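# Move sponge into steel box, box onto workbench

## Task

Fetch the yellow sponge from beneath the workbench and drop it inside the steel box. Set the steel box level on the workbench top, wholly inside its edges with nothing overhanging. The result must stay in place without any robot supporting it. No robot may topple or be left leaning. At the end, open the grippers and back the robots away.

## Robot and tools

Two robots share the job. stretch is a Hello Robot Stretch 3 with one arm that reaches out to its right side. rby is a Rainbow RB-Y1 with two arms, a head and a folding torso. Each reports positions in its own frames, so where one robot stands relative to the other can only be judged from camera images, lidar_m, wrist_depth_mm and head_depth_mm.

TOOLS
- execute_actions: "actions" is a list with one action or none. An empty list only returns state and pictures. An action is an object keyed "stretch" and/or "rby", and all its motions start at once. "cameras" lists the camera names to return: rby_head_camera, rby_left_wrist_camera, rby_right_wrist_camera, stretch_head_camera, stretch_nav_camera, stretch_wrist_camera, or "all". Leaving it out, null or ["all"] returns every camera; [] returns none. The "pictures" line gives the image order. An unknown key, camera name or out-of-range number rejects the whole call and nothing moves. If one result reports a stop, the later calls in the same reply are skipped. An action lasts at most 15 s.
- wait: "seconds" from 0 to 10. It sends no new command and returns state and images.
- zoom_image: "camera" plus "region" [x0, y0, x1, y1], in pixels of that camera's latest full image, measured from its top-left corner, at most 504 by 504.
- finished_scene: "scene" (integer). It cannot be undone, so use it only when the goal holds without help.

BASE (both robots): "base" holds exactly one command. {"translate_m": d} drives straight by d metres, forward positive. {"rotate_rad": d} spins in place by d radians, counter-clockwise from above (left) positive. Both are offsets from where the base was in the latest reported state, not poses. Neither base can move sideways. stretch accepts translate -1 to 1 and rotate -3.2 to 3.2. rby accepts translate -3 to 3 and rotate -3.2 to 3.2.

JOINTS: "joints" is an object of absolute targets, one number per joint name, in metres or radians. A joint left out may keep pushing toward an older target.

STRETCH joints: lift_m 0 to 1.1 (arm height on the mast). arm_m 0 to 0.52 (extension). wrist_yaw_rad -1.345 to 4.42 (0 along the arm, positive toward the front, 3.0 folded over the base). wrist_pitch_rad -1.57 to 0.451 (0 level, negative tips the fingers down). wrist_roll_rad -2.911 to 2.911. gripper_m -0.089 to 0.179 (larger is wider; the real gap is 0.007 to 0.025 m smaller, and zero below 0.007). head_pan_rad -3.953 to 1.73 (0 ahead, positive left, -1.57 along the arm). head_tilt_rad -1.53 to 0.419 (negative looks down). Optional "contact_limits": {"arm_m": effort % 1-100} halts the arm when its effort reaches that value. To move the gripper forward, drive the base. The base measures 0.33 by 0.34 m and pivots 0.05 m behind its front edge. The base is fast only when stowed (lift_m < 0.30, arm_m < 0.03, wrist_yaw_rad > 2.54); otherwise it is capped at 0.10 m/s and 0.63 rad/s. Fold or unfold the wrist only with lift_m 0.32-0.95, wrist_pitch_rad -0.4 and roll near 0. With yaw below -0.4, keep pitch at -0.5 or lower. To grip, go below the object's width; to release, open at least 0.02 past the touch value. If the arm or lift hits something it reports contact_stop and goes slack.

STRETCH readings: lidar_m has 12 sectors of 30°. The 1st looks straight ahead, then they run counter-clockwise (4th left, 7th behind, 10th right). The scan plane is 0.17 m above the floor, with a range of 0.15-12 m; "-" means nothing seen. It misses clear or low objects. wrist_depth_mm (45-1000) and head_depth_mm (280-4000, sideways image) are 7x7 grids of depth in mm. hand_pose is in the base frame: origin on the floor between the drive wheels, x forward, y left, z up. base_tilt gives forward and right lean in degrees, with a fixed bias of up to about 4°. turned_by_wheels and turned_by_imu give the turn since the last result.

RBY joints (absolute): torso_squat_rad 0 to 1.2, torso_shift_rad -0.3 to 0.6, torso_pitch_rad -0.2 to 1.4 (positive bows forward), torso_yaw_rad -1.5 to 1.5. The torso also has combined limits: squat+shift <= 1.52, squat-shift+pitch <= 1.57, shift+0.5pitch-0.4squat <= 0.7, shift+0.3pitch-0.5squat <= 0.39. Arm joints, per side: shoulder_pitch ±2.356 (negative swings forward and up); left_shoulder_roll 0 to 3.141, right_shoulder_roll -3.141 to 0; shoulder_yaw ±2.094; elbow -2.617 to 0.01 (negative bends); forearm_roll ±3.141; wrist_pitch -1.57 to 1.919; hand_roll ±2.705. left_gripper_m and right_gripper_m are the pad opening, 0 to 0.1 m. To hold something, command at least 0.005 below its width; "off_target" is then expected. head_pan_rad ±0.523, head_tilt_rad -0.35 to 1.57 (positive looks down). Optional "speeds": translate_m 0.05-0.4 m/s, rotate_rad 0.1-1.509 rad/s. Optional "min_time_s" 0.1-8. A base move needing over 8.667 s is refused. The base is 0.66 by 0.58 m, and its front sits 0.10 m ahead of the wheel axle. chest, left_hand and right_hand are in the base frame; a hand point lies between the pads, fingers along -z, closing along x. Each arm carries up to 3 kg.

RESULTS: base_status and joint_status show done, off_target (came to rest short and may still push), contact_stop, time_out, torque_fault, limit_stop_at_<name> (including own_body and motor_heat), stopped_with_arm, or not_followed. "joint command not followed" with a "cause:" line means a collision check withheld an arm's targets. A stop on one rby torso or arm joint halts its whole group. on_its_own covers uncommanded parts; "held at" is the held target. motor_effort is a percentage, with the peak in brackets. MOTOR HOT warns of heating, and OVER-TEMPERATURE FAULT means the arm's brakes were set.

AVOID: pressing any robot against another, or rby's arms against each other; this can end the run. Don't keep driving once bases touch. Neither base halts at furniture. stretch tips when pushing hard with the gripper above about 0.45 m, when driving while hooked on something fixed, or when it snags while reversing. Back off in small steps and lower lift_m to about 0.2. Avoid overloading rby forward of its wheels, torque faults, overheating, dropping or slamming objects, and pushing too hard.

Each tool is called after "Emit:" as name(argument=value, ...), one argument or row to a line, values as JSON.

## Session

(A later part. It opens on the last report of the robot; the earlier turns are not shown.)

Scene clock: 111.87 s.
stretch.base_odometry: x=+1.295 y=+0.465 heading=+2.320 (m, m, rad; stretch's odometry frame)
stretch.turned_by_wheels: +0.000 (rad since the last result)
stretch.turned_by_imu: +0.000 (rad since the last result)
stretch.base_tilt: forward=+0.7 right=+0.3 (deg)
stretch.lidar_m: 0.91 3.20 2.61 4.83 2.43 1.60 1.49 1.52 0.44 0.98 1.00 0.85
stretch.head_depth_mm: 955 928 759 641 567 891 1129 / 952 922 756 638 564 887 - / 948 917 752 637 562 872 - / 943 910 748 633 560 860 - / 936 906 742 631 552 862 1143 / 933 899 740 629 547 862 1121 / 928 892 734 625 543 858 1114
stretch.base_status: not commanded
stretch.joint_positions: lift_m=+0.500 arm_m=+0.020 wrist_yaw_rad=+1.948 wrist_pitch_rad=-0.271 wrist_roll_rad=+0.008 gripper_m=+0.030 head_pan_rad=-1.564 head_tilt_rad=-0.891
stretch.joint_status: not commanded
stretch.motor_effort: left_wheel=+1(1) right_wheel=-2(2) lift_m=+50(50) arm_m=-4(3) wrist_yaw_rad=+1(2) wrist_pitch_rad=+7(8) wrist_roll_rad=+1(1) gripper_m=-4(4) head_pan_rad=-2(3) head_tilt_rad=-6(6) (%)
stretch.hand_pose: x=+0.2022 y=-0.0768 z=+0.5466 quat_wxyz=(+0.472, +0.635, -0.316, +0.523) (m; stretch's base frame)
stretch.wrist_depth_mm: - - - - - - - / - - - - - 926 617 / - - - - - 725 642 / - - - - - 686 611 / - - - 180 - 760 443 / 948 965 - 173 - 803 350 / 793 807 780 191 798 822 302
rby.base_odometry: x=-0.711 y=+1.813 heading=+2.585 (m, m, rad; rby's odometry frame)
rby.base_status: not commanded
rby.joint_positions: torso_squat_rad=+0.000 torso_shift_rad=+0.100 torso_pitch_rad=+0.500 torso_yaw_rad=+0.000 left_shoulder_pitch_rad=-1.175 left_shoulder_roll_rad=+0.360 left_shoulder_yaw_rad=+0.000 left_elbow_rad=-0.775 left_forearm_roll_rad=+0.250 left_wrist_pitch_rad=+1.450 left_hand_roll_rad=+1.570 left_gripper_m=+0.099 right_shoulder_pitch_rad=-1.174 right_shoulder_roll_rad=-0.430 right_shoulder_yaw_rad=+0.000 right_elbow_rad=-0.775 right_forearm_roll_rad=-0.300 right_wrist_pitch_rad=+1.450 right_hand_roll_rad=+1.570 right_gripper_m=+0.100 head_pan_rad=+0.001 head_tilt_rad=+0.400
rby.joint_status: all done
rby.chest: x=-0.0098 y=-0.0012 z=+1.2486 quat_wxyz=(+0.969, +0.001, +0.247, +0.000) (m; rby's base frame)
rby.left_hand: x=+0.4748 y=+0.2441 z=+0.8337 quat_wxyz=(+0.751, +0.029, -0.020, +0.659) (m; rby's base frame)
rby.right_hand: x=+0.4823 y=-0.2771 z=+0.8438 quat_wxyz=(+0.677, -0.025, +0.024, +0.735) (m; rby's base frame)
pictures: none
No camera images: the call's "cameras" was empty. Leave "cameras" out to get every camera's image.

Emit:
execute_actions(
  actions=[
    {"rby":{"min_time_s":2,"joints":{"torso_squat_rad":0,"torso_shift_rad":0,"torso_pitch_rad":0.3,"left_shoulder_pitch_rad":-1.35,"right_shoulder_pitch_rad":-1.35,"left_shoulder_roll_rad":0.44,"right_shoulder_roll_rad":-0.52,"left_elbow_rad":-0.85,"right_elbow_rad":-0.85,"left_forearm_roll_rad":0.325,"right_forearm_roll_rad":-0.38,"left_wrist_pitch_rad":1.9,"right_wrist_pitch_rad":1.9,"head_tilt_rad":0.6}}},
  ],
  cameras=[],
)

Emit:
execute_actions(
  actions=[
    {"rby":{"base":{"translate_m":0.33},"speeds":{"translate_m":0.2}}},
  ],
  cameras=["rby_head_camera","rby_left_wrist_camera","rby_right_wrist_camera"],
)

Scene clock: 114.87 s.
stretch.base_odometry: x=+1.295 y=+0.465 heading=+2.320 (m, m, rad; stretch's odometry frame)
stretch.turned_by_wheels: +0.000 (rad since the last result)
stretch.turned_by_imu: +0.000 (rad since the last result)
stretch.base_tilt: forward=+0.5 right=+0.3 (deg)
stretch.lidar_m: 0.91 3.22 2.60 4.83 2.43 1.59 1.49 1.52 0.44 0.98 1.00 0.85
stretch.head_depth_mm: 959 927 758 641 566 888 1134 / 956 920 755 638 565 888 - / 946 915 752 637 562 869 - / 941 909 748 634 559 859 - / 938 904 744 631 552 863 1140 / 934 899 740 628 547 860 1124 / 926 894 735 624 543 858 1113
stretch.base_status: not commanded
stretch.joint_positions: lift_m=+0.500 arm_m=+0.020 wrist_yaw_rad=+1.948 wrist_pitch_rad=-0.271 wrist_roll_rad=+0.008 gripper_m=+0.030 head_pan_rad=-1.564 head_tilt_rad=-0.891
stretch.joint_status: not commanded
stretch.motor_effort: left_wheel=+1(1) right_wheel=-2(2) lift_m=+50(50) arm_m=-4(4) wrist_yaw_rad=+1(1) wrist_pitch_rad=+8(7) wrist_roll_rad=+0(0) gripper_m=-3(3) head_pan_rad=-3(2) head_tilt_rad=-6(6) (%)
stretch.hand_pose: x=+0.2022 y=-0.0768 z=+0.5466 quat_wxyz=(+0.472, +0.635, -0.316, +0.523) (m; stretch's base frame)
stretch.wrist_depth_mm: - - - - - - - / - - - - - 901 616 / - - - - - 730 625 / - - - - - 668 611 / - - - 182 - 739 447 / 955 955 - 174 - 818 355 / 779 788 769 191 807 810 301
rby.base_odometry: x=-0.711 y=+1.813 heading=+2.585 (m, m, rad; rby's odometry frame)
rby.base_status: not commanded
rby.joint_positions: torso_squat_rad=+0.000 torso_shift_rad=+0.000 torso_pitch_rad=+0.300 torso_yaw_rad=+0.000 left_shoulder_pitch_rad=-1.350 left_shoulder_roll_rad=+0.440 left_shoulder_yaw_rad=+0.000 left_elbow_rad=-0.850 left_forearm_roll_rad=+0.325 left_wrist_pitch_rad=+1.900 left_hand_roll_rad=+1.570 left_gripper_m=+0.099 right_shoulder_pitch_rad=-1.349 right_shoulder_roll_rad=-0.520 right_shoulder_yaw_rad=+0.000 right_elbow_rad=-0.850 right_forearm_roll_rad=-0.380 right_wrist_pitch_rad=+1.900 right_hand_roll_rad=+1.570 right_gripper_m=+0.100 head_pan_rad=+0.001 head_tilt_rad=+0.600
rby.joint_status: all done
rby.chest: x=-0.1366 y=-0.0012 z=+1.2761 quat_wxyz=(+0.989, +0.001, +0.149, +0.000) (m; rby's base frame)
rby.left_hand: x=+0.3942 y=+0.2428 z=+1.0753 quat_wxyz=(+0.751, +0.029, -0.023, +0.659) (m; rby's base frame)
rby.right_hand: x=+0.3975 y=-0.2759 z=+1.0884 quat_wxyz=(+0.678, -0.024, +0.017, +0.735) (m; rby's base frame)
pictures: none
No camera images: the call's "cameras" was empty. Leave "cameras" out to get every camera's image.

Scene clock: 117.37 s.
stretch.base_odometry: x=+1.295 y=+0.465 heading=+2.320 (m, m, rad; stretch's odometry frame)
stretch.turned_by_wheels: +0.000 (rad since the last result)
stretch.turned_by_imu: +0.000 (rad since the last result)
stretch.base_tilt: forward=+0.6 right=+0.2 (deg)
stretch.lidar_m: 0.91 3.17 2.83 4.83 2.42 1.60 1.49 1.52 0.44 0.98 1.00 0.85
stretch.head_depth_mm: 956 928 758 642 567 890 1130 / 951 920 755 639 565 889 - / 949 917 750 637 564 872 - / 943 910 747 633 559 858 - / 937 904 743 631 552 863 1143 / 933 899 741 627 547 861 1121 / 930 894 735 625 544 857 1112
stretch.base_status: not commanded
stretch.joint_positions: lift_m=+0.500 arm_m=+0.020 wrist_yaw_rad=+1.948 wrist_pitch_rad=-0.271 wrist_roll_rad=+0.008 gripper_m=+0.030 head_pan_rad=-1.564 head_tilt_rad=-0.891
stretch.joint_status: not commanded
stretch.motor_effort: left_wheel=+1(1) right_wheel=-2(2) lift_m=+50(50) arm_m=-4(4) wrist_yaw_rad=+1(2) wrist_pitch_rad=+7(8) wrist_roll_rad=+0(0) gripper_m=-3(4) head_pan_rad=-2(2) head_tilt_rad=-6(6) (%)
stretch.hand_pose: x=+0.2022 y=-0.0768 z=+0.5466 quat_wxyz=(+0.472, +0.635, -0.316, +0.523) (m; stretch's base frame)
stretch.wrist_depth_mm: - - - - - - - / - - - - - 929 621 / - - - - - 718 638 / - - - - - 676 618 / - - - 181 - 758 445 / 954 966 - 174 - 796 352 / 773 800 778 190 781 824 305
rby.base_odometry: x=-0.991 y=+1.987 heading=+2.586 (m, m, rad; rby's odometry frame)
rby.base_status: done
rby.joint_positions: torso_squat_rad=+0.000 torso_shift_rad=+0.000 torso_pitch_rad=+0.300 torso_yaw_rad=+0.000 left_shoulder_pitch_rad=-1.350 left_shoulder_roll_rad=+0.440 left_shoulder_yaw_rad=+0.000 left_elbow_rad=-0.850 left_forearm_roll_rad=+0.325 left_wrist_pitch_rad=+1.900 left_hand_roll_rad=+1.570 left_gripper_m=+0.099 right_shoulder_pitch_rad=-1.350 right_shoulder_roll_rad=-0.520 right_shoulder_yaw_rad=+0.000 right_elbow_rad=-0.850 right_forearm_roll_rad=-0.380 right_wrist_pitch_rad=+1.900 right_hand_roll_rad=+1.570 right_gripper_m=+0.100 head_pan_rad=+0.001 head_tilt_rad=+0.600
rby.joint_status: not commanded
rby.chest: x=-0.1365 y=-0.0012 z=+1.2761 quat_wxyz=(+0.989, +0.001, +0.150, +0.000) (m; rby's base frame)
rby.left_hand: x=+0.3944 y=+0.2428 z=+1.0753 quat_wxyz=(+0.751, +0.029, -0.023, +0.659) (m; rby's base frame)
rby.right_hand: x=+0.3977 y=-0.2759 z=+1.0884 quat_wxyz=(+0.678, -0.024, +0.017, +0.735) (m; rby's base frame)
pictures: rby_head_camera, rby_left_wrist_camera, rby_right_wrist_camera
Images, in order (width x height): rby_head_camera 896x504, rby_left_wrist_camera 644x364, rby_right_wrist_camera 644x364.

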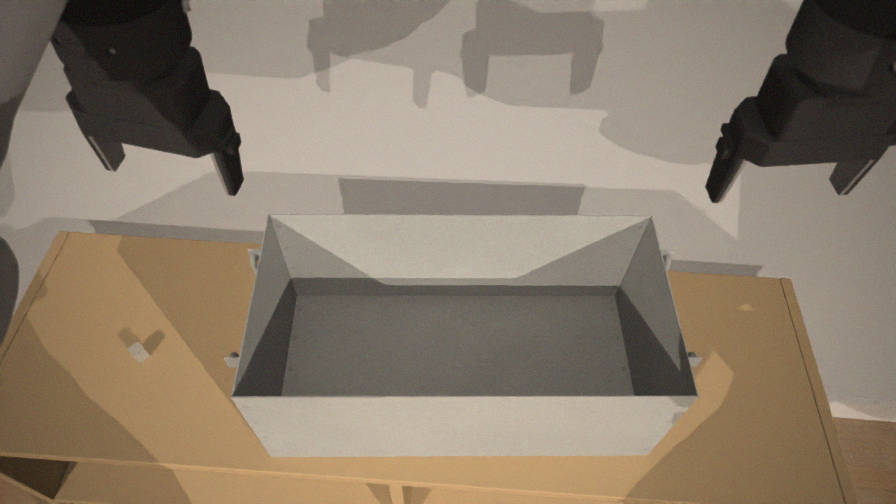

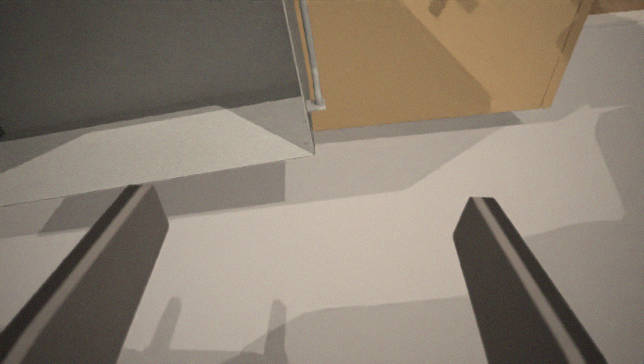

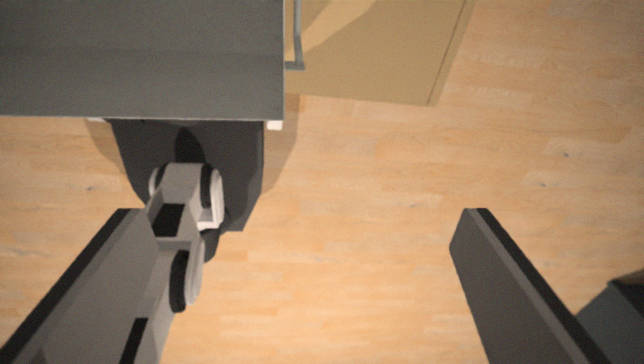

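Emit:
execute_actions(
  actions=[
    {"rby":{"base":{"translate_m":-0.05}}},
  ],
  cameras=[],
)

Emit:
execute_actions(
  actions=[
    {"rby":{"min_time_s":3,"joints":{"torso_squat_rad":0,"torso_shift_rad":0.1,"torso_pitch_rad":0.5,"left_shoulder_pitch_rad":-1.175,"right_shoulder_pitch_rad":-1.175,"left_shoulder_roll_rad":0.36,"right_shoulder_roll_rad":-0.43,"left_elbow_rad":-0.775,"right_elbow_rad":-0.775,"left_forearm_roll_rad":0.25,"right_forearm_roll_rad":-0.30,"left_wrist_pitch_rad":1.45,"right_wrist_pitch_rad":1.45,"head_tilt_rad":0.5}}},
  ],
  cameras=["rby_head_camera","rby_left_wrist_camera","rby_right_wrist_camera"],
)

Scene clock: 119.47 s.
stretch.base_odometry: x=+1.295 y=+0.465 heading=+2.320 (m, m, rad; stretch's odometry frame)
stretch.turned_by_wheels: +0.000 (rad since the last result)
stretch.turned_by_imu: +0.000 (rad since the last result)
stretch.base_tilt: forward=+0.6 right=+0.2 (deg)
stretch.lidar_m: 0.91 3.17 2.80 4.80 2.43 1.60 1.49 1.52 0.44 0.98 1.00 0.85
stretch.head_depth_mm: 954 927 758 642 567 892 1137 / 954 922 753 640 564 890 - / 948 917 751 638 563 871 - / 944 910 747 633 560 858 - / 936 905 744 631 552 864 1137 / 932 899 740 627 546 860 1122 / 932 892 735 625 544 860 1115
stretch.base_status: not commanded
stretch.joint_positions: lift_m=+0.500 arm_m=+0.020 wrist_yaw_rad=+1.948 wrist_pitch_rad=-0.271 wrist_roll_rad=+0.008 gripper_m=+0.030 head_pan_rad=-1.564 head_tilt_rad=-0.891
stretch.joint_status: not commanded
stretch.motor_effort: left_wheel=+1(1) right_wheel=-2(2) lift_m=+51(50) arm_m=-4(3) wrist_yaw_rad=+2(2) wrist_pitch_rad=+8(7) wrist_roll_rad=+0(0) gripper_m=-3(3) head_pan_rad=-2(2) head_tilt_rad=-6(5) (%)
stretch.hand_pose: x=+0.2022 y=-0.0768 z=+0.5466 quat_wxyz=(+0.472, +0.635, -0.316, +0.523) (m; stretch's base frame)
stretch.wrist_depth_mm: - - - - - - - / - - - - - 919 620 / - - - - - 742 632 / - - - - - 683 604 / - - - 180 - 754 445 / 922 953 - 172 - 817 352 / 786 772 772 191 808 839 301
rby.base_odometry: x=-0.949 y=+1.960 heading=+2.586 (m, m, rad; rby's odometry frame)
rby.base_status: done
rby.joint_positions: torso_squat_rad=+0.000 torso_shift_rad=+0.000 torso_pitch_rad=+0.300 torso_yaw_rad=+0.000 left_shoulder_pitch_rad=-1.350 left_shoulder_roll_rad=+0.440 left_shoulder_yaw_rad=+0.000 left_elbow_rad=-0.850 left_forearm_roll_rad=+0.325 left_wrist_pitch_rad=+1.900 left_hand_roll_rad=+1.570 left_gripper_m=+0.099 right_shoulder_pitch_rad=-1.350 right_shoulder_roll_rad=-0.520 right_shoulder_yaw_rad=+0.000 right_elbow_rad=-0.850 right_forearm_roll_rad=-0.380 right_wrist_pitch_rad=+1.900 right_hand_roll_rad=+1.570 right_gripper_m=+0.100 head_pan_rad=+0.001 head_tilt_rad=+0.600
rby.joint_status: not commanded
rby.chest: x=-0.1365 y=-0.0012 z=+1.2761 quat_wxyz=(+0.989, +0.001, +0.149, +0.000) (m; rby's base frame)
rby.left_hand: x=+0.3943 y=+0.2428 z=+1.0754 quat_wxyz=(+0.751, +0.029, -0.023, +0.659) (m; rby's base frame)
rby.right_hand: x=+0.3976 y=-0.2760 z=+1.0885 quat_wxyz=(+0.678, -0.024, +0.017, +0.735) (m; rby's base frame)
pictures: none
No camera images: the call's "cameras" was empty. Leave "cameras" out to get every camera's image.

Scene clock: 122.77 s.
stretch.base_odometry: x=+1.295 y=+0.465 heading=+2.320 (m, m, rad; stretch's odometry frame)
stretch.turned_by_wheels: +0.000 (rad since the last result)
stretch.turned_by_imu: +0.000 (rad since the last result)
stretch.base_tilt: forward=+0.8 right=+0.3 (deg)
stretch.lidar_m: 0.91 3.19 2.79 4.82 2.43 1.60 1.49 1.52 0.44 0.98 1.00 0.85
stretch.head_depth_mm: 961 926 759 641 567 890 1132 / 953 924 755 639 565 887 - / 948 915 751 635 563 870 - / 942 910 745 634 560 859 - / 938 902 743 630 553 865 1143 / 933 899 740 628 546 860 1123 / 929 894 735 625 544 858 1112
stretch.base_status: not commanded
stretch.joint_positions: lift_m=+0.500 arm_m=+0.020 wrist_yaw_rad=+1.948 wrist_pitch_rad=-0.271 wrist_roll_rad=+0.008 gripper_m=+0.030 head_pan_rad=-1.564 head_tilt_rad=-0.891
stretch.joint_status: not commanded
stretch.motor_effort: left_wheel=+1(1) right_wheel=-2(2) lift_m=+51(50) arm_m=-3(4) wrist_yaw_rad=+2(2) wrist_pitch_rad=+8(8) wrist_roll_rad=+0(0) gripper_m=-3(3) head_pan_rad=-2(2) head_tilt_rad=-5(5) (%)
stretch.hand_pose: x=+0.2022 y=-0.0768 z=+0.5466 quat_wxyz=(+0.472, +0.635, -0.316, +0.523) (m; stretch's base frame)
stretch.wrist_depth_mm: - - - - - - - / - - - - - 914 617 / - - - - - 718 629 / - - - - - 677 629 / - - - 182 - 755 448 / 923 946 - 174 - 812 357 / 765 785 785 191 819 840 300
rby.base_odometry: x=-0.949 y=+1.960 heading=+2.586 (m, m, rad; rby's odometry frame)
rby.base_status: not commanded
rby.joint_positions: torso_squat_rad=+0.000 torso_shift_rad=+0.100 torso_pitch_rad=+0.500 torso_yaw_rad=+0.000 left_shoulder_pitch_rad=-1.175 left_shoulder_roll_rad=+0.360 left_shoulder_yaw_rad=+0.000 left_elbow_rad=-0.775 left_forearm_roll_rad=+0.250 left_wrist_pitch_rad=+1.450 left_hand_roll_rad=+1.570 left_gripper_m=+0.099 right_shoulder_pitch_rad=-1.175 right_shoulder_roll_rad=-0.430 right_shoulder_yaw_rad=+0.000 right_elbow_rad=-0.775 right_forearm_roll_rad=-0.300 right_wrist_pitch_rad=+1.450 right_hand_roll_rad=+1.570 right_gripper_m=+0.100 head_pan_rad=+0.001 head_tilt_rad=+0.500
rby.joint_status: all done
rby.chest: x=-0.0097 y=-0.0012 z=+1.2485 quat_wxyz=(+0.969, +0.001, +0.247, +0.000) (m; rby's base frame)
rby.left_hand: x=+0.4751 y=+0.2442 z=+0.8339 quat_wxyz=(+0.751, +0.029, -0.020, +0.659) (m; rby's base frame)
rby.right_hand: x=+0.4826 y=-0.2773 z=+0.8440 quat_wxyz=(+0.677, -0.025, +0.024, +0.735) (m; rby's base frame)
pictures: rby_head_camera, rby_left_wrist_camera, rby_right_wrist_camera
Images, in order (width x height): rby_head_camera 896x504, rby_left_wrist_camera 644x364, rby_right_wrist_camera 644x364.

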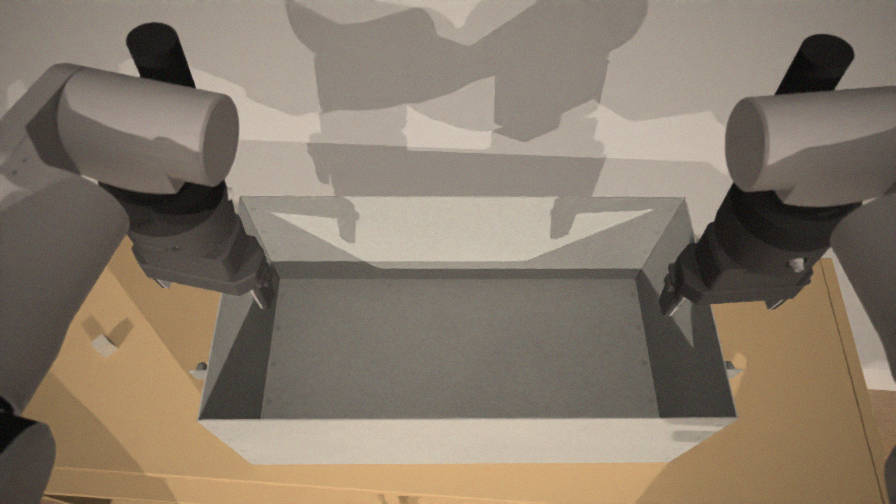

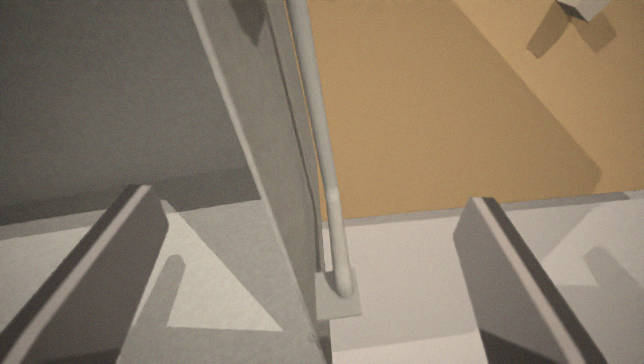

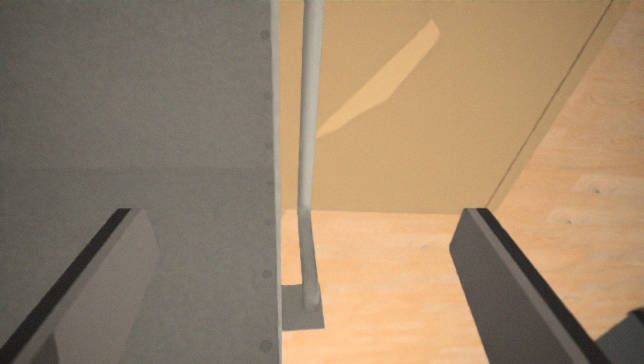

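Emit:
execute_actions(
  actions=[
    {"rby":{"joints":{"torso_squat_rad":0.5}}},
  ],
  cameras=["rby_left_wrist_camera","rby_right_wrist_camera"],
)

Scene clock: 125.40 s.
stretch.base_odometry: x=+1.295 y=+0.465 heading=+2.320 (m, m, rad; stretch's odometry frame)
stretch.turned_by_wheels: +0.000 (rad since the last result)
stretch.turned_by_imu: +0.000 (rad since the last result)
stretch.base_tilt: forward=+0.6 right=+0.2 (deg)
stretch.lidar_m: 0.91 3.15 2.80 4.81 2.43 1.60 1.49 1.52 0.44 0.98 1.00 0.85
stretch.head_depth_mm: 959 928 758 641 567 892 1131 / 954 923 755 639 565 885 - / 949 916 752 635 562 870 - / 941 912 748 633 558 859 - / 937 904 744 631 551 864 1142 / 933 900 740 628 547 859 1121 / 928 894 734 626 544 860 1114
stretch.base_status: not commanded
stretch.joint_positions: lift_m=+0.500 arm_m=+0.020 wrist_yaw_rad=+1.948 wrist_pitch_rad=-0.271 wrist_roll_rad=+0.008 gripper_m=+0.030 head_pan_rad=-1.564 head_tilt_rad=-0.891
stretch.joint_status: not commanded
stretch.motor_effort: left_wheel=+1(1) right_wheel=-2(2) lift_m=+51(51) arm_m=-4(4) wrist_yaw_rad=+1(2) wrist_pitch_rad=+8(7) wrist_roll_rad=+0(0) gripper_m=-4(3) head_pan_rad=-2(2) head_tilt_rad=-6(6) (%)
stretch.hand_pose: x=+0.2022 y=-0.0768 z=+0.5466 quat_wxyz=(+0.472, +0.635, -0.316, +0.523) (m; stretch's base frame)
stretch.wrist_depth_mm: - - - - - - - / - - - - - 914 634 / - - - - - 741 635 / - - - - - 682 615 / - - - 183 - 747 449 / 906 968 - 173 - 811 356 / 781 820 797 190 809 815 302
rby.base_odometry: x=-0.949 y=+1.960 heading=+2.586 (m, m, rad; rby's odometry frame)
rby.base_status: not commanded
rby.joint_positions: torso_squat_rad=+0.419 torso_shift_rad=+0.096 torso_pitch_rad=+0.490 torso_yaw_rad=+0.001 left_shoulder_pitch_rad=-1.181 left_shoulder_roll_rad=+0.363 left_shoulder_yaw_rad=+0.001 left_elbow_rad=-0.779 left_forearm_roll_rad=+0.250 left_wrist_pitch_rad=+1.450 left_hand_roll_rad=+1.570 left_gripper_m=+0.099 right_shoulder_pitch_rad=-1.175 right_shoulder_roll_rad=-0.430 right_shoulder_yaw_rad=+0.000 right_elbow_rad=-0.775 right_forearm_roll_rad=-0.300 right_wrist_pitch_rad=+1.450 right_hand_roll_rad=+1.570 right_gripper_m=+0.100 head_pan_rad=+0.001 head_tilt_rad=+0.500
rby.joint_status: torso_squat_rad contact_stop (moved +0.419 of +0.500)
rby.on_its_own: torso_squat_rad is held at +0.419, not at your +0.500, since a contact_stop
rby.chest: x=-0.0212 y=-0.0015 z=+1.1900 quat_wxyz=(+0.970, +0.001, +0.242, +0.001) (m; rby's base frame)
rby.left_hand: x=+0.4716 y=+0.2445 z=+0.7844 quat_wxyz=(+0.751, +0.023, -0.028, +0.659) (m; rby's base frame)
rby.right_hand: x=+0.4753 y=-0.2766 z=+0.7901 quat_wxyz=(+0.677, -0.029, +0.020, +0.735) (m; rby's base frame)
pictures: rby_left_wrist_camera, rby_right_wrist_camera
Images, in order (width x height): rby_left_wrist_camera 644x364, rby_right_wrist_camera 644x364.

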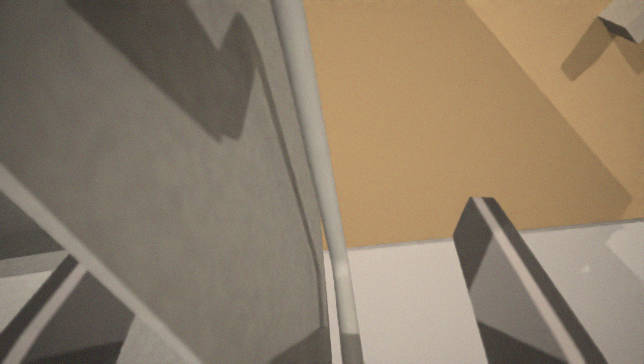

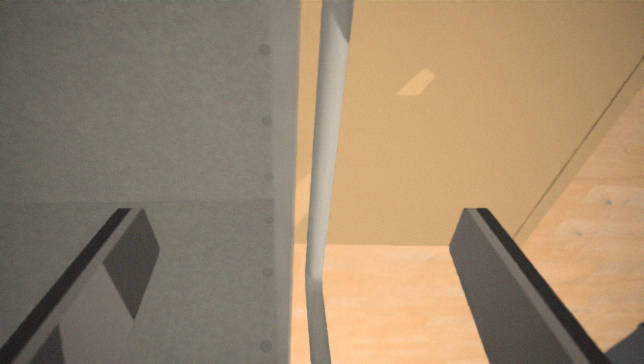

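Emit:
execute_actions(
  actions=[
    {"rby":{"joints":{"torso_squat_rad":0.39,"torso_shift_rad":0.1,"torso_pitch_rad":0.5}}},
  ],
  cameras=[],
)

Emit:
execute_actions(
  actions=[
    {"rby":{"joints":{"left_gripper_m":0,"right_gripper_m":0}}},
  ],
  cameras=["rby_left_wrist_camera","rby_right_wrist_camera"],
)

Scene clock: 127.70 s.
stretch.base_odometry: x=+1.295 y=+0.465 heading=+2.320 (m, m, rad; stretch's odometry frame)
stretch.turned_by_wheels: +0.000 (rad since the last result)
stretch.turned_by_imu: +0.000 (rad since the last result)
stretch.base_tilt: forward=+0.6 right=+0.3 (deg)
stretch.lidar_m: 0.91 3.17 2.80 4.83 2.43 1.60 1.49 1.52 0.44 0.98 1.00 0.85
stretch.head_depth_mm: 956 926 760 642 566 888 1134 / 952 922 755 640 564 888 - / 950 916 751 636 562 870 - / 943 910 745 633 559 860 - / 938 902 742 631 552 864 1142 / 932 897 741 628 546 861 1124 / 929 895 734 625 544 857 1114
stretch.base_status: not commanded
stretch.joint_positions: lift_m=+0.500 arm_m=+0.020 wrist_yaw_rad=+1.948 wrist_pitch_rad=-0.271 wrist_roll_rad=+0.008 gripper_m=+0.030 head_pan_rad=-1.564 head_tilt_rad=-0.891
stretch.joint_status: not commanded
stretch.motor_effort: left_wheel=+1(1) right_wheel=-2(2) lift_m=+50(51) arm_m=-4(3) wrist_yaw_rad=+1(1) wrist_pitch_rad=+7(8) wrist_roll_rad=+1(0) gripper_m=-4(4) head_pan_rad=-3(3) head_tilt_rad=-6(6) (%)
stretch.hand_pose: x=+0.2022 y=-0.0768 z=+0.5466 quat_wxyz=(+0.472, +0.635, -0.316, +0.523) (m; stretch's base frame)
stretch.wrist_depth_mm: - - - - - - - / - - - - - 915 622 / - - - - - 712 641 / - - - - - 667 608 / - - - 181 - 758 446 / 914 941 - 172 - 814 348 / 793 784 781 190 781 832 298
rby.base_odometry: x=-0.949 y=+1.960 heading=+2.586 (m, m, rad; rby's odometry frame)
rby.base_status: not commanded
rby.joint_positions: torso_squat_rad=+0.390 torso_shift_rad=+0.099 torso_pitch_rad=+0.498 torso_yaw_rad=+0.001 left_shoulder_pitch_rad=-1.179 left_shoulder_roll_rad=+0.361 left_shoulder_yaw_rad=+0.001 left_elbow_rad=-0.777 left_forearm_roll_rad=+0.250 left_wrist_pitch_rad=+1.451 left_hand_roll_rad=+1.570 left_gripper_m=+0.099 right_shoulder_pitch_rad=-1.175 right_shoulder_roll_rad=-0.430 right_shoulder_yaw_rad=+0.000 right_elbow_rad=-0.775 right_forearm_roll_rad=-0.300 right_wrist_pitch_rad=+1.450 right_hand_roll_rad=+1.570 right_gripper_m=+0.100 head_pan_rad=+0.001 head_tilt_rad=+0.500
rby.joint_status: all done
rby.chest: x=-0.0160 y=-0.0015 z=+1.1965 quat_wxyz=(+0.969, +0.001, +0.247, +0.001) (m; rby's base frame)
rby.left_hand: x=+0.4716 y=+0.2445 z=+0.7851 quat_wxyz=(+0.751, +0.027, -0.023, +0.659) (m; rby's base frame)
rby.right_hand: x=+0.4771 y=-0.2766 z=+0.7925 quat_wxyz=(+0.677, -0.025, +0.023, +0.735) (m; rby's base frame)
pictures: none
No camera images: the call's "cameras" was empty. Leave "cameras" out to get every camera's image.

Scene clock: 129.20 s.
stretch.base_odometry: x=+1.295 y=+0.465 heading=+2.320 (m, m, rad; stretch's odometry frame)
stretch.turned_by_wheels: +0.000 (rad since the last result)
stretch.turned_by_imu: +0.000 (rad since the last result)
stretch.base_tilt: forward=+0.5 right=+0.4 (deg)
stretch.lidar_m: 0.91 3.17 2.80 4.81 2.43 1.60 1.49 1.52 0.44 0.98 1.01 0.85
stretch.head_depth_mm: 957 929 759 642 567 890 1131 / 954 922 754 639 565 888 - / 946 917 752 636 563 873 - / 943 912 747 633 560 861 - / 938 903 744 631 553 865 1141 / 933 897 739 627 546 861 1122 / 928 896 734 626 544 859 1118
stretch.base_status: not commanded
stretch.joint_positions: lift_m=+0.500 arm_m=+0.020 wrist_yaw_rad=+1.948 wrist_pitch_rad=-0.271 wrist_roll_rad=+0.008 gripper_m=+0.030 head_pan_rad=-1.564 head_tilt_rad=-0.891
stretch.joint_status: not commanded
stretch.motor_effort: left_wheel=+1(1) right_wheel=-2(2) lift_m=+51(50) arm_m=-3(3) wrist_yaw_rad=+2(3) wrist_pitch_rad=+8(8) wrist_roll_rad=+0(0) gripper_m=-4(4) head_pan_rad=-2(2) head_tilt_rad=-6(6) (%)
stretch.hand_pose: x=+0.2022 y=-0.0768 z=+0.5466 quat_wxyz=(+0.472, +0.635, -0.316, +0.523) (m; stretch's base frame)
stretch.wrist_depth_mm: - - - - - - - / - - - - - 897 637 / - - - - - 740 628 / - - - - - 673 631 / - - - 181 - 759 444 / 928 960 - 175 - 814 349 / 793 779 770 190 799 820 301
rby.base_odometry: x=-0.948 y=+1.960 heading=+2.586 (m, m, rad; rby's odometry frame)
rby.base_status: not commanded
rby.joint_positions: torso_squat_rad=+0.390 torso_shift_rad=+0.099 torso_pitch_rad=+0.498 torso_yaw_rad=+0.001 left_shoulder_pitch_rad=-1.180 left_shoulder_roll_rad=+0.355 left_shoulder_yaw_rad=+0.001 left_elbow_rad=-0.778 left_forearm_roll_rad=+0.253 left_wrist_pitch_rad=+1.451 left_hand_roll_rad=+1.570 left_gripper_m=+0.007 right_shoulder_pitch_rad=-1.176 right_shoulder_roll_rad=-0.424 right_shoulder_yaw_rad=+0.000 right_elbow_rad=-0.776 right_forearm_roll_rad=-0.303 right_wrist_pitch_rad=+1.450 right_hand_roll_rad=+1.570 right_gripper_m=+0.005 head_pan_rad=+0.001 head_tilt_rad=+0.500
rby.joint_status: left_gripper_m off_target (ended at +0.007, target +0.000); right_gripper_m off_target (ended at +0.005, target +0.000)
rby.chest: x=-0.0161 y=-0.0014 z=+1.1965 quat_wxyz=(+0.969, +0.001, +0.246, +0.001) (m; rby's base frame)
rby.left_hand: x=+0.4711 y=+0.2397 z=+0.7847 quat_wxyz=(+0.752, +0.024, -0.020, +0.658) (m; rby's base frame)
rby.right_hand: x=+0.4769 y=-0.2720 z=+0.7920 quat_wxyz=(+0.676, -0.023, +0.020, +0.736) (m; rby's base frame)
pictures: rby_left_wrist_camera, rby_right_wrist_camera
Images, in order (width x height): rby_left_wrist_camera 644x364, rby_right_wrist_camera 644x364.

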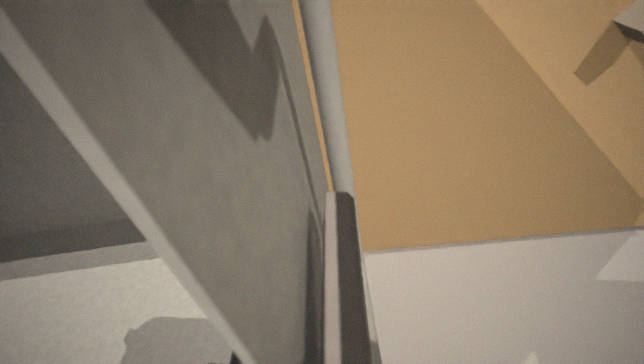

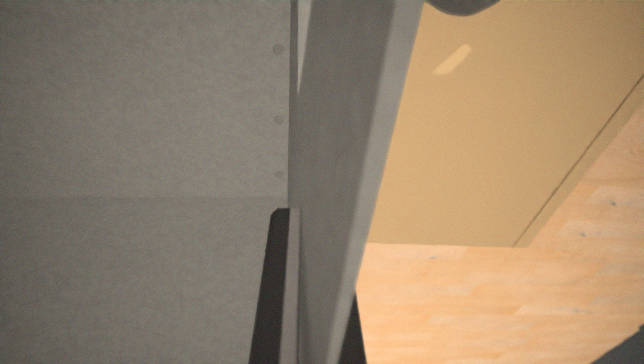

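Emit:
execute_actions(
  actions=[
    {"rby":{"min_time_s":3,"joints":{"torso_squat_rad":0,"torso_shift_rad":0,"torso_pitch_rad":0.3,"left_shoulder_pitch_rad":-1.35,"right_shoulder_pitch_rad":-1.35,"left_shoulder_roll_rad":0.432,"right_shoulder_roll_rad":-0.51,"left_elbow_rad":-0.85,"right_elbow_rad":-0.85,"left_forearm_roll_rad":0.32,"right_forearm_roll_rad":-0.375,"left_wrist_pitch_rad":1.9,"right_wrist_pitch_rad":1.9,"head_tilt_rad":0.0}}},
  ],
  cameras=[],
)

Emit:
execute_actions(
  actions=[
    {"rby":{"base":{"rotate_rad":-2.08},"speeds":{"rotate_rad":0.9}}},
  ],
  cameras=[],
)

Emit:
execute_actions(
  actions=[
    {"rby":{"base":{"translate_m":1.6}}},
  ],
  cameras=["rby_head_camera","stretch_nav_camera"],
)

Scene clock: 133.17 s.
stretch.base_odometry: x=+1.295 y=+0.465 heading=+2.320 (m, m, rad; stretch's odometry frame)
stretch.turned_by_wheels: +0.000 (rad since the last result)
stretch.turned_by_imu: +0.001 (rad since the last result)
stretch.base_tilt: forward=+0.7 right=+0.3 (deg)
stretch.lidar_m: 0.91 3.16 2.79 4.82 2.44 1.60 1.49 1.52 0.44 0.98 1.00 0.85
stretch.head_depth_mm: 957 925 760 643 566 889 1133 / 952 921 756 640 565 887 - / 947 917 751 636 563 873 - / 942 912 747 634 559 857 - / 938 904 743 630 553 863 1139 / 933 900 739 629 547 861 1125 / 929 894 734 626 544 859 1113
stretch.base_status: not commanded
stretch.joint_positions: lift_m=+0.500 arm_m=+0.020 wrist_yaw_rad=+1.948 wrist_pitch_rad=-0.271 wrist_roll_rad=+0.008 gripper_m=+0.030 head_pan_rad=-1.564 head_tilt_rad=-0.891
stretch.joint_status: not commanded
stretch.motor_effort: left_wheel=+1(1) right_wheel=-2(2) lift_m=+51(50) arm_m=-4(4) wrist_yaw_rad=+1(1) wrist_pitch_rad=+8(7) wrist_roll_rad=+0(0) gripper_m=-4(4) head_pan_rad=-3(2) head_tilt_rad=-5(6) (%)
stretch.hand_pose: x=+0.2022 y=-0.0768 z=+0.5466 quat_wxyz=(+0.472, +0.635, -0.316, +0.523) (m; stretch's base frame)
stretch.wrist_depth_mm: - - - - - - - / - - - - - 888 618 / - - - - - 724 636 / - - - - - 679 617 / - - - 181 - 765 436 / 938 944 - 173 - 807 351 / 774 795 793 191 798 798 303
rby.base_odometry: x=-0.949 y=+1.960 heading=+2.586 (m, m, rad; rby's odometry frame)
rby.base_status: not commanded
rby.joint_positions: torso_squat_rad=+0.000 torso_shift_rad=+0.001 torso_pitch_rad=+0.302 torso_yaw_rad=+0.001 left_shoulder_pitch_rad=-1.348 left_shoulder_roll_rad=+0.429 left_shoulder_yaw_rad=+0.000 left_elbow_rad=-0.849 left_forearm_roll_rad=+0.321 left_wrist_pitch_rad=+1.900 left_hand_roll_rad=+1.570 left_gripper_m=+0.008 right_shoulder_pitch_rad=-1.347 right_shoulder_roll_rad=-0.506 right_shoulder_yaw_rad=+0.000 right_elbow_rad=-0.848 right_forearm_roll_rad=-0.376 right_wrist_pitch_rad=+1.900 right_hand_roll_rad=+1.570 right_gripper_m=+0.004 head_pan_rad=+0.001 head_tilt_rad=+0.000
rby.joint_status: all done
rby.chest: x=-0.1353 y=-0.0013 z=+1.2759 quat_wxyz=(+0.989, +0.001, +0.151, +0.001) (m; rby's base frame)
rby.left_hand: x=+0.3933 y=+0.2386 z=+1.0707 quat_wxyz=(+0.753, +0.031, -0.019, +0.657) (m; rby's base frame)
rby.right_hand: x=+0.3970 y=-0.2698 z=+1.0827 quat_wxyz=(+0.674, -0.019, +0.019, +0.738) (m; rby's base frame)
pictures: none
No camera images: the call's "cameras" was empty. Leave "cameras" out to get every camera's image.

Scene clock: 137.67 s.
stretch.base_odometry: x=+1.295 y=+0.465 heading=+2.320 (m, m, rad; stretch's odometry frame)
stretch.turned_by_wheels: +0.000 (rad since the last result)
stretch.turned_by_imu: +0.001 (rad since the last result)
stretch.base_tilt: forward=+0.7 right=+0.3 (deg)
stretch.lidar_m: 0.91 3.20 3.10 4.83 2.43 1.60 1.49 1.52 0.44 0.98 1.00 0.85
stretch.head_depth_mm: 958 928 759 641 567 891 1129 / 950 921 754 639 565 886 - / 943 915 752 636 563 871 - / 943 909 746 634 560 860 - / 936 907 744 631 552 865 1141 / 932 899 740 628 546 861 1123 / 927 894 734 624 544 858 1113
stretch.base_status: not commanded
stretch.joint_positions: lift_m=+0.500 arm_m=+0.020 wrist_yaw_rad=+1.948 wrist_pitch_rad=-0.271 wrist_roll_rad=+0.008 gripper_m=+0.030 head_pan_rad=-1.564 head_tilt_rad=-0.891
stretch.joint_status: not commanded
stretch.motor_effort: left_wheel=+1(1) right_wheel=-2(2) lift_m=+50(50) arm_m=-4(3) wrist_yaw_rad=+1(1) wrist_pitch_rad=+7(7) wrist_roll_rad=+0(0) gripper_m=-5(3) head_pan_rad=-2(2) head_tilt_rad=-6(6) (%)
stretch.hand_pose: x=+0.2022 y=-0.0768 z=+0.5466 quat_wxyz=(+0.472, +0.635, -0.316, +0.523) (m; stretch's base frame)
stretch.wrist_depth_mm: - - - - - - - / - - - - - 905 609 / - - - - - 737 629 / - - - - - 679 612 / - - - 181 - 762 448 / 937 972 - 174 - 801 350 / 773 795 788 190 797 817 299
rby.base_odometry: x=-0.948 y=+1.960 heading=+0.510 (m, m, rad; rby's odometry frame)
rby.base_status: done
rby.joint_positions: torso_squat_rad=+0.000 torso_shift_rad=+0.001 torso_pitch_rad=+0.302 torso_yaw_rad=+0.001 left_shoulder_pitch_rad=-1.348 left_shoulder_roll_rad=+0.429 left_shoulder_yaw_rad=+0.000 left_elbow_rad=-0.849 left_forearm_roll_rad=+0.321 left_wrist_pitch_rad=+1.900 left_hand_roll_rad=+1.570 left_gripper_m=+0.008 right_shoulder_pitch_rad=-1.347 right_shoulder_roll_rad=-0.506 right_shoulder_yaw_rad=+0.000 right_elbow_rad=-0.848 right_forearm_roll_rad=-0.376 right_wrist_pitch_rad=+1.900 right_hand_roll_rad=+1.570 right_gripper_m=+0.004 head_pan_rad=+0.001 head_tilt_rad=+0.000
rby.joint_status: not commanded
rby.chest: x=-0.1353 y=-0.0012 z=+1.2759 quat_wxyz=(+0.989, +0.001, +0.151, +0.001) (m; rby's base frame)
rby.left_hand: x=+0.3935 y=+0.2386 z=+1.0708 quat_wxyz=(+0.753, +0.031, -0.019, +0.657) (m; rby's base frame)
rby.right_hand: x=+0.3971 y=-0.2698 z=+1.0828 quat_wxyz=(+0.674, -0.019, +0.019, +0.738) (m; rby's base frame)
pictures: none
No camera images: the call's "cameras" was empty. Leave "cameras" out to get every camera's image.

Scene clock: 143.03 s.
stretch.base_odometry: x=+1.295 y=+0.465 heading=+2.320 (m, m, rad; stretch's odometry frame)
stretch.turned_by_wheels: +0.000 (rad since the last result)
stretch.turned_by_imu: +0.001 (rad since the last result)
stretch.base_tilt: forward=+0.6 right=+0.2 (deg)
stretch.lidar_m: 0.91 1.74 3.59 4.81 2.42 1.60 1.49 1.52 0.44 0.98 1.00 0.85
stretch.head_depth_mm: 957 928 759 642 567 893 1136 / 952 924 754 639 564 888 - / 946 916 749 636 563 871 - / 944 910 746 633 560 860 - / 936 906 744 632 553 864 1137 / 934 898 739 629 546 862 1122 / 928 894 736 624 544 858 1115
stretch.base_status: not commanded
stretch.joint_positions: lift_m=+0.500 arm_m=+0.020 wrist_yaw_rad=+1.948 wrist_pitch_rad=-0.271 wrist_roll_rad=+0.008 gripper_m=+0.030 head_pan_rad=-1.564 head_tilt_rad=-0.891
stretch.joint_status: not commanded
stretch.motor_effort: left_wheel=+1(1) right_wheel=-2(2) lift_m=+51(50) arm_m=-3(4) wrist_yaw_rad=+2(1) wrist_pitch_rad=+7(7) wrist_roll_rad=+0(0) gripper_m=-3(3) head_pan_rad=-2(2) head_tilt_rad=-6(6) (%)
stretch.hand_pose: x=+0.2022 y=-0.0768 z=+0.5466 quat_wxyz=(+0.472, +0.635, -0.316, +0.523) (m; stretch's base frame)
stretch.wrist_depth_mm: - - - - - - - / - - - - - 919 628 / - - - - - 728 628 / - - - - - 666 610 / - - - 182 - 767 447 / 937 951 - 174 - 804 353 / 770 789 790 192 821 835 299
rby.base_odometry: x=+0.449 y=+2.741 heading=+0.509 (m, m, rad; rby's odometry frame)
rby.base_status: done
rby.joint_positions: torso_squat_rad=+0.000 torso_shift_rad=+0.001 torso_pitch_rad=+0.302 torso_yaw_rad=+0.001 left_shoulder_pitch_rad=-1.348 left_shoulder_roll_rad=+0.429 left_shoulder_yaw_rad=+0.000 left_elbow_rad=-0.849 left_forearm_roll_rad=+0.321 left_wrist_pitch_rad=+1.900 left_hand_roll_rad=+1.570 left_gripper_m=+0.008 right_shoulder_pitch_rad=-1.347 right_shoulder_roll_rad=-0.506 right_shoulder_yaw_rad=+0.000 right_elbow_rad=-0.849 right_forearm_roll_rad=-0.376 right_wrist_pitch_rad=+1.900 right_hand_roll_rad=+1.570 right_gripper_m=+0.004 head_pan_rad=+0.001 head_tilt_rad=+0.000
rby.joint_status: not commanded
rby.chest: x=-0.1353 y=-0.0012 z=+1.2759 quat_wxyz=(+0.989, +0.001, +0.151, +0.001) (m; rby's base frame)
rby.left_hand: x=+0.3935 y=+0.2386 z=+1.0708 quat_wxyz=(+0.753, +0.031, -0.019, +0.657) (m; rby's base frame)
rby.right_hand: x=+0.3972 y=-0.2698 z=+1.0828 quat_wxyz=(+0.674, -0.019, +0.019, +0.738) (m; rby's base frame)
pictures: rby_head_camera, stretch_nav_camera (sideways: a quarter turn counterclockwise sets it upright)
Images, in order (width x height): rby_head_camera 896x504, stretch_nav_camera 672x504.

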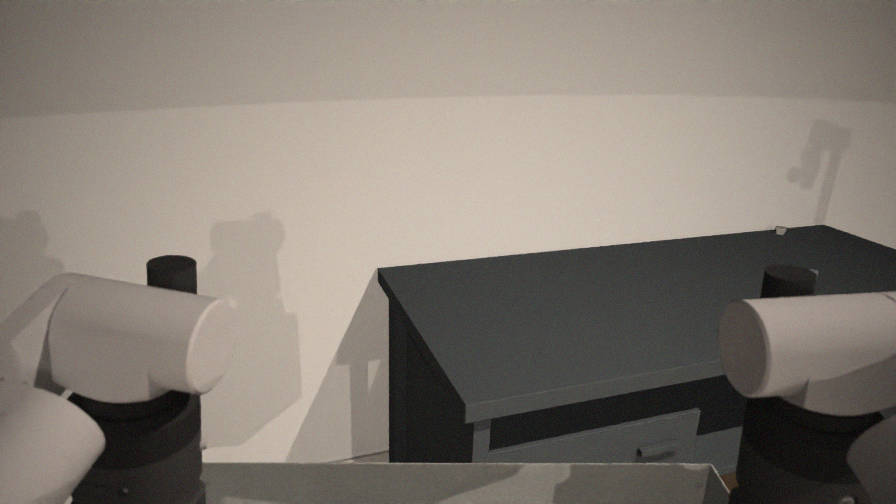

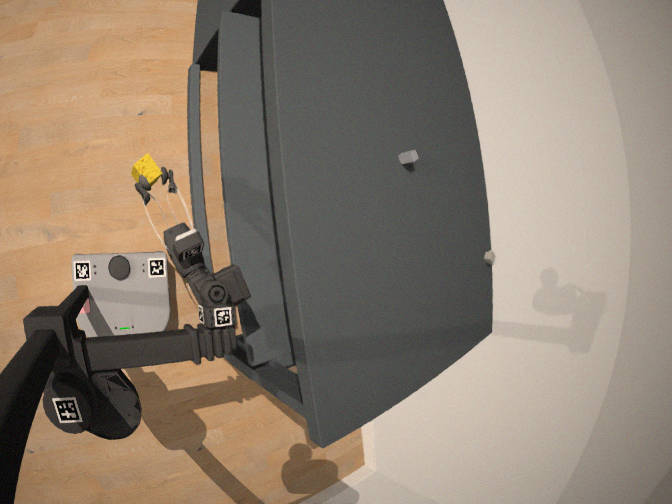

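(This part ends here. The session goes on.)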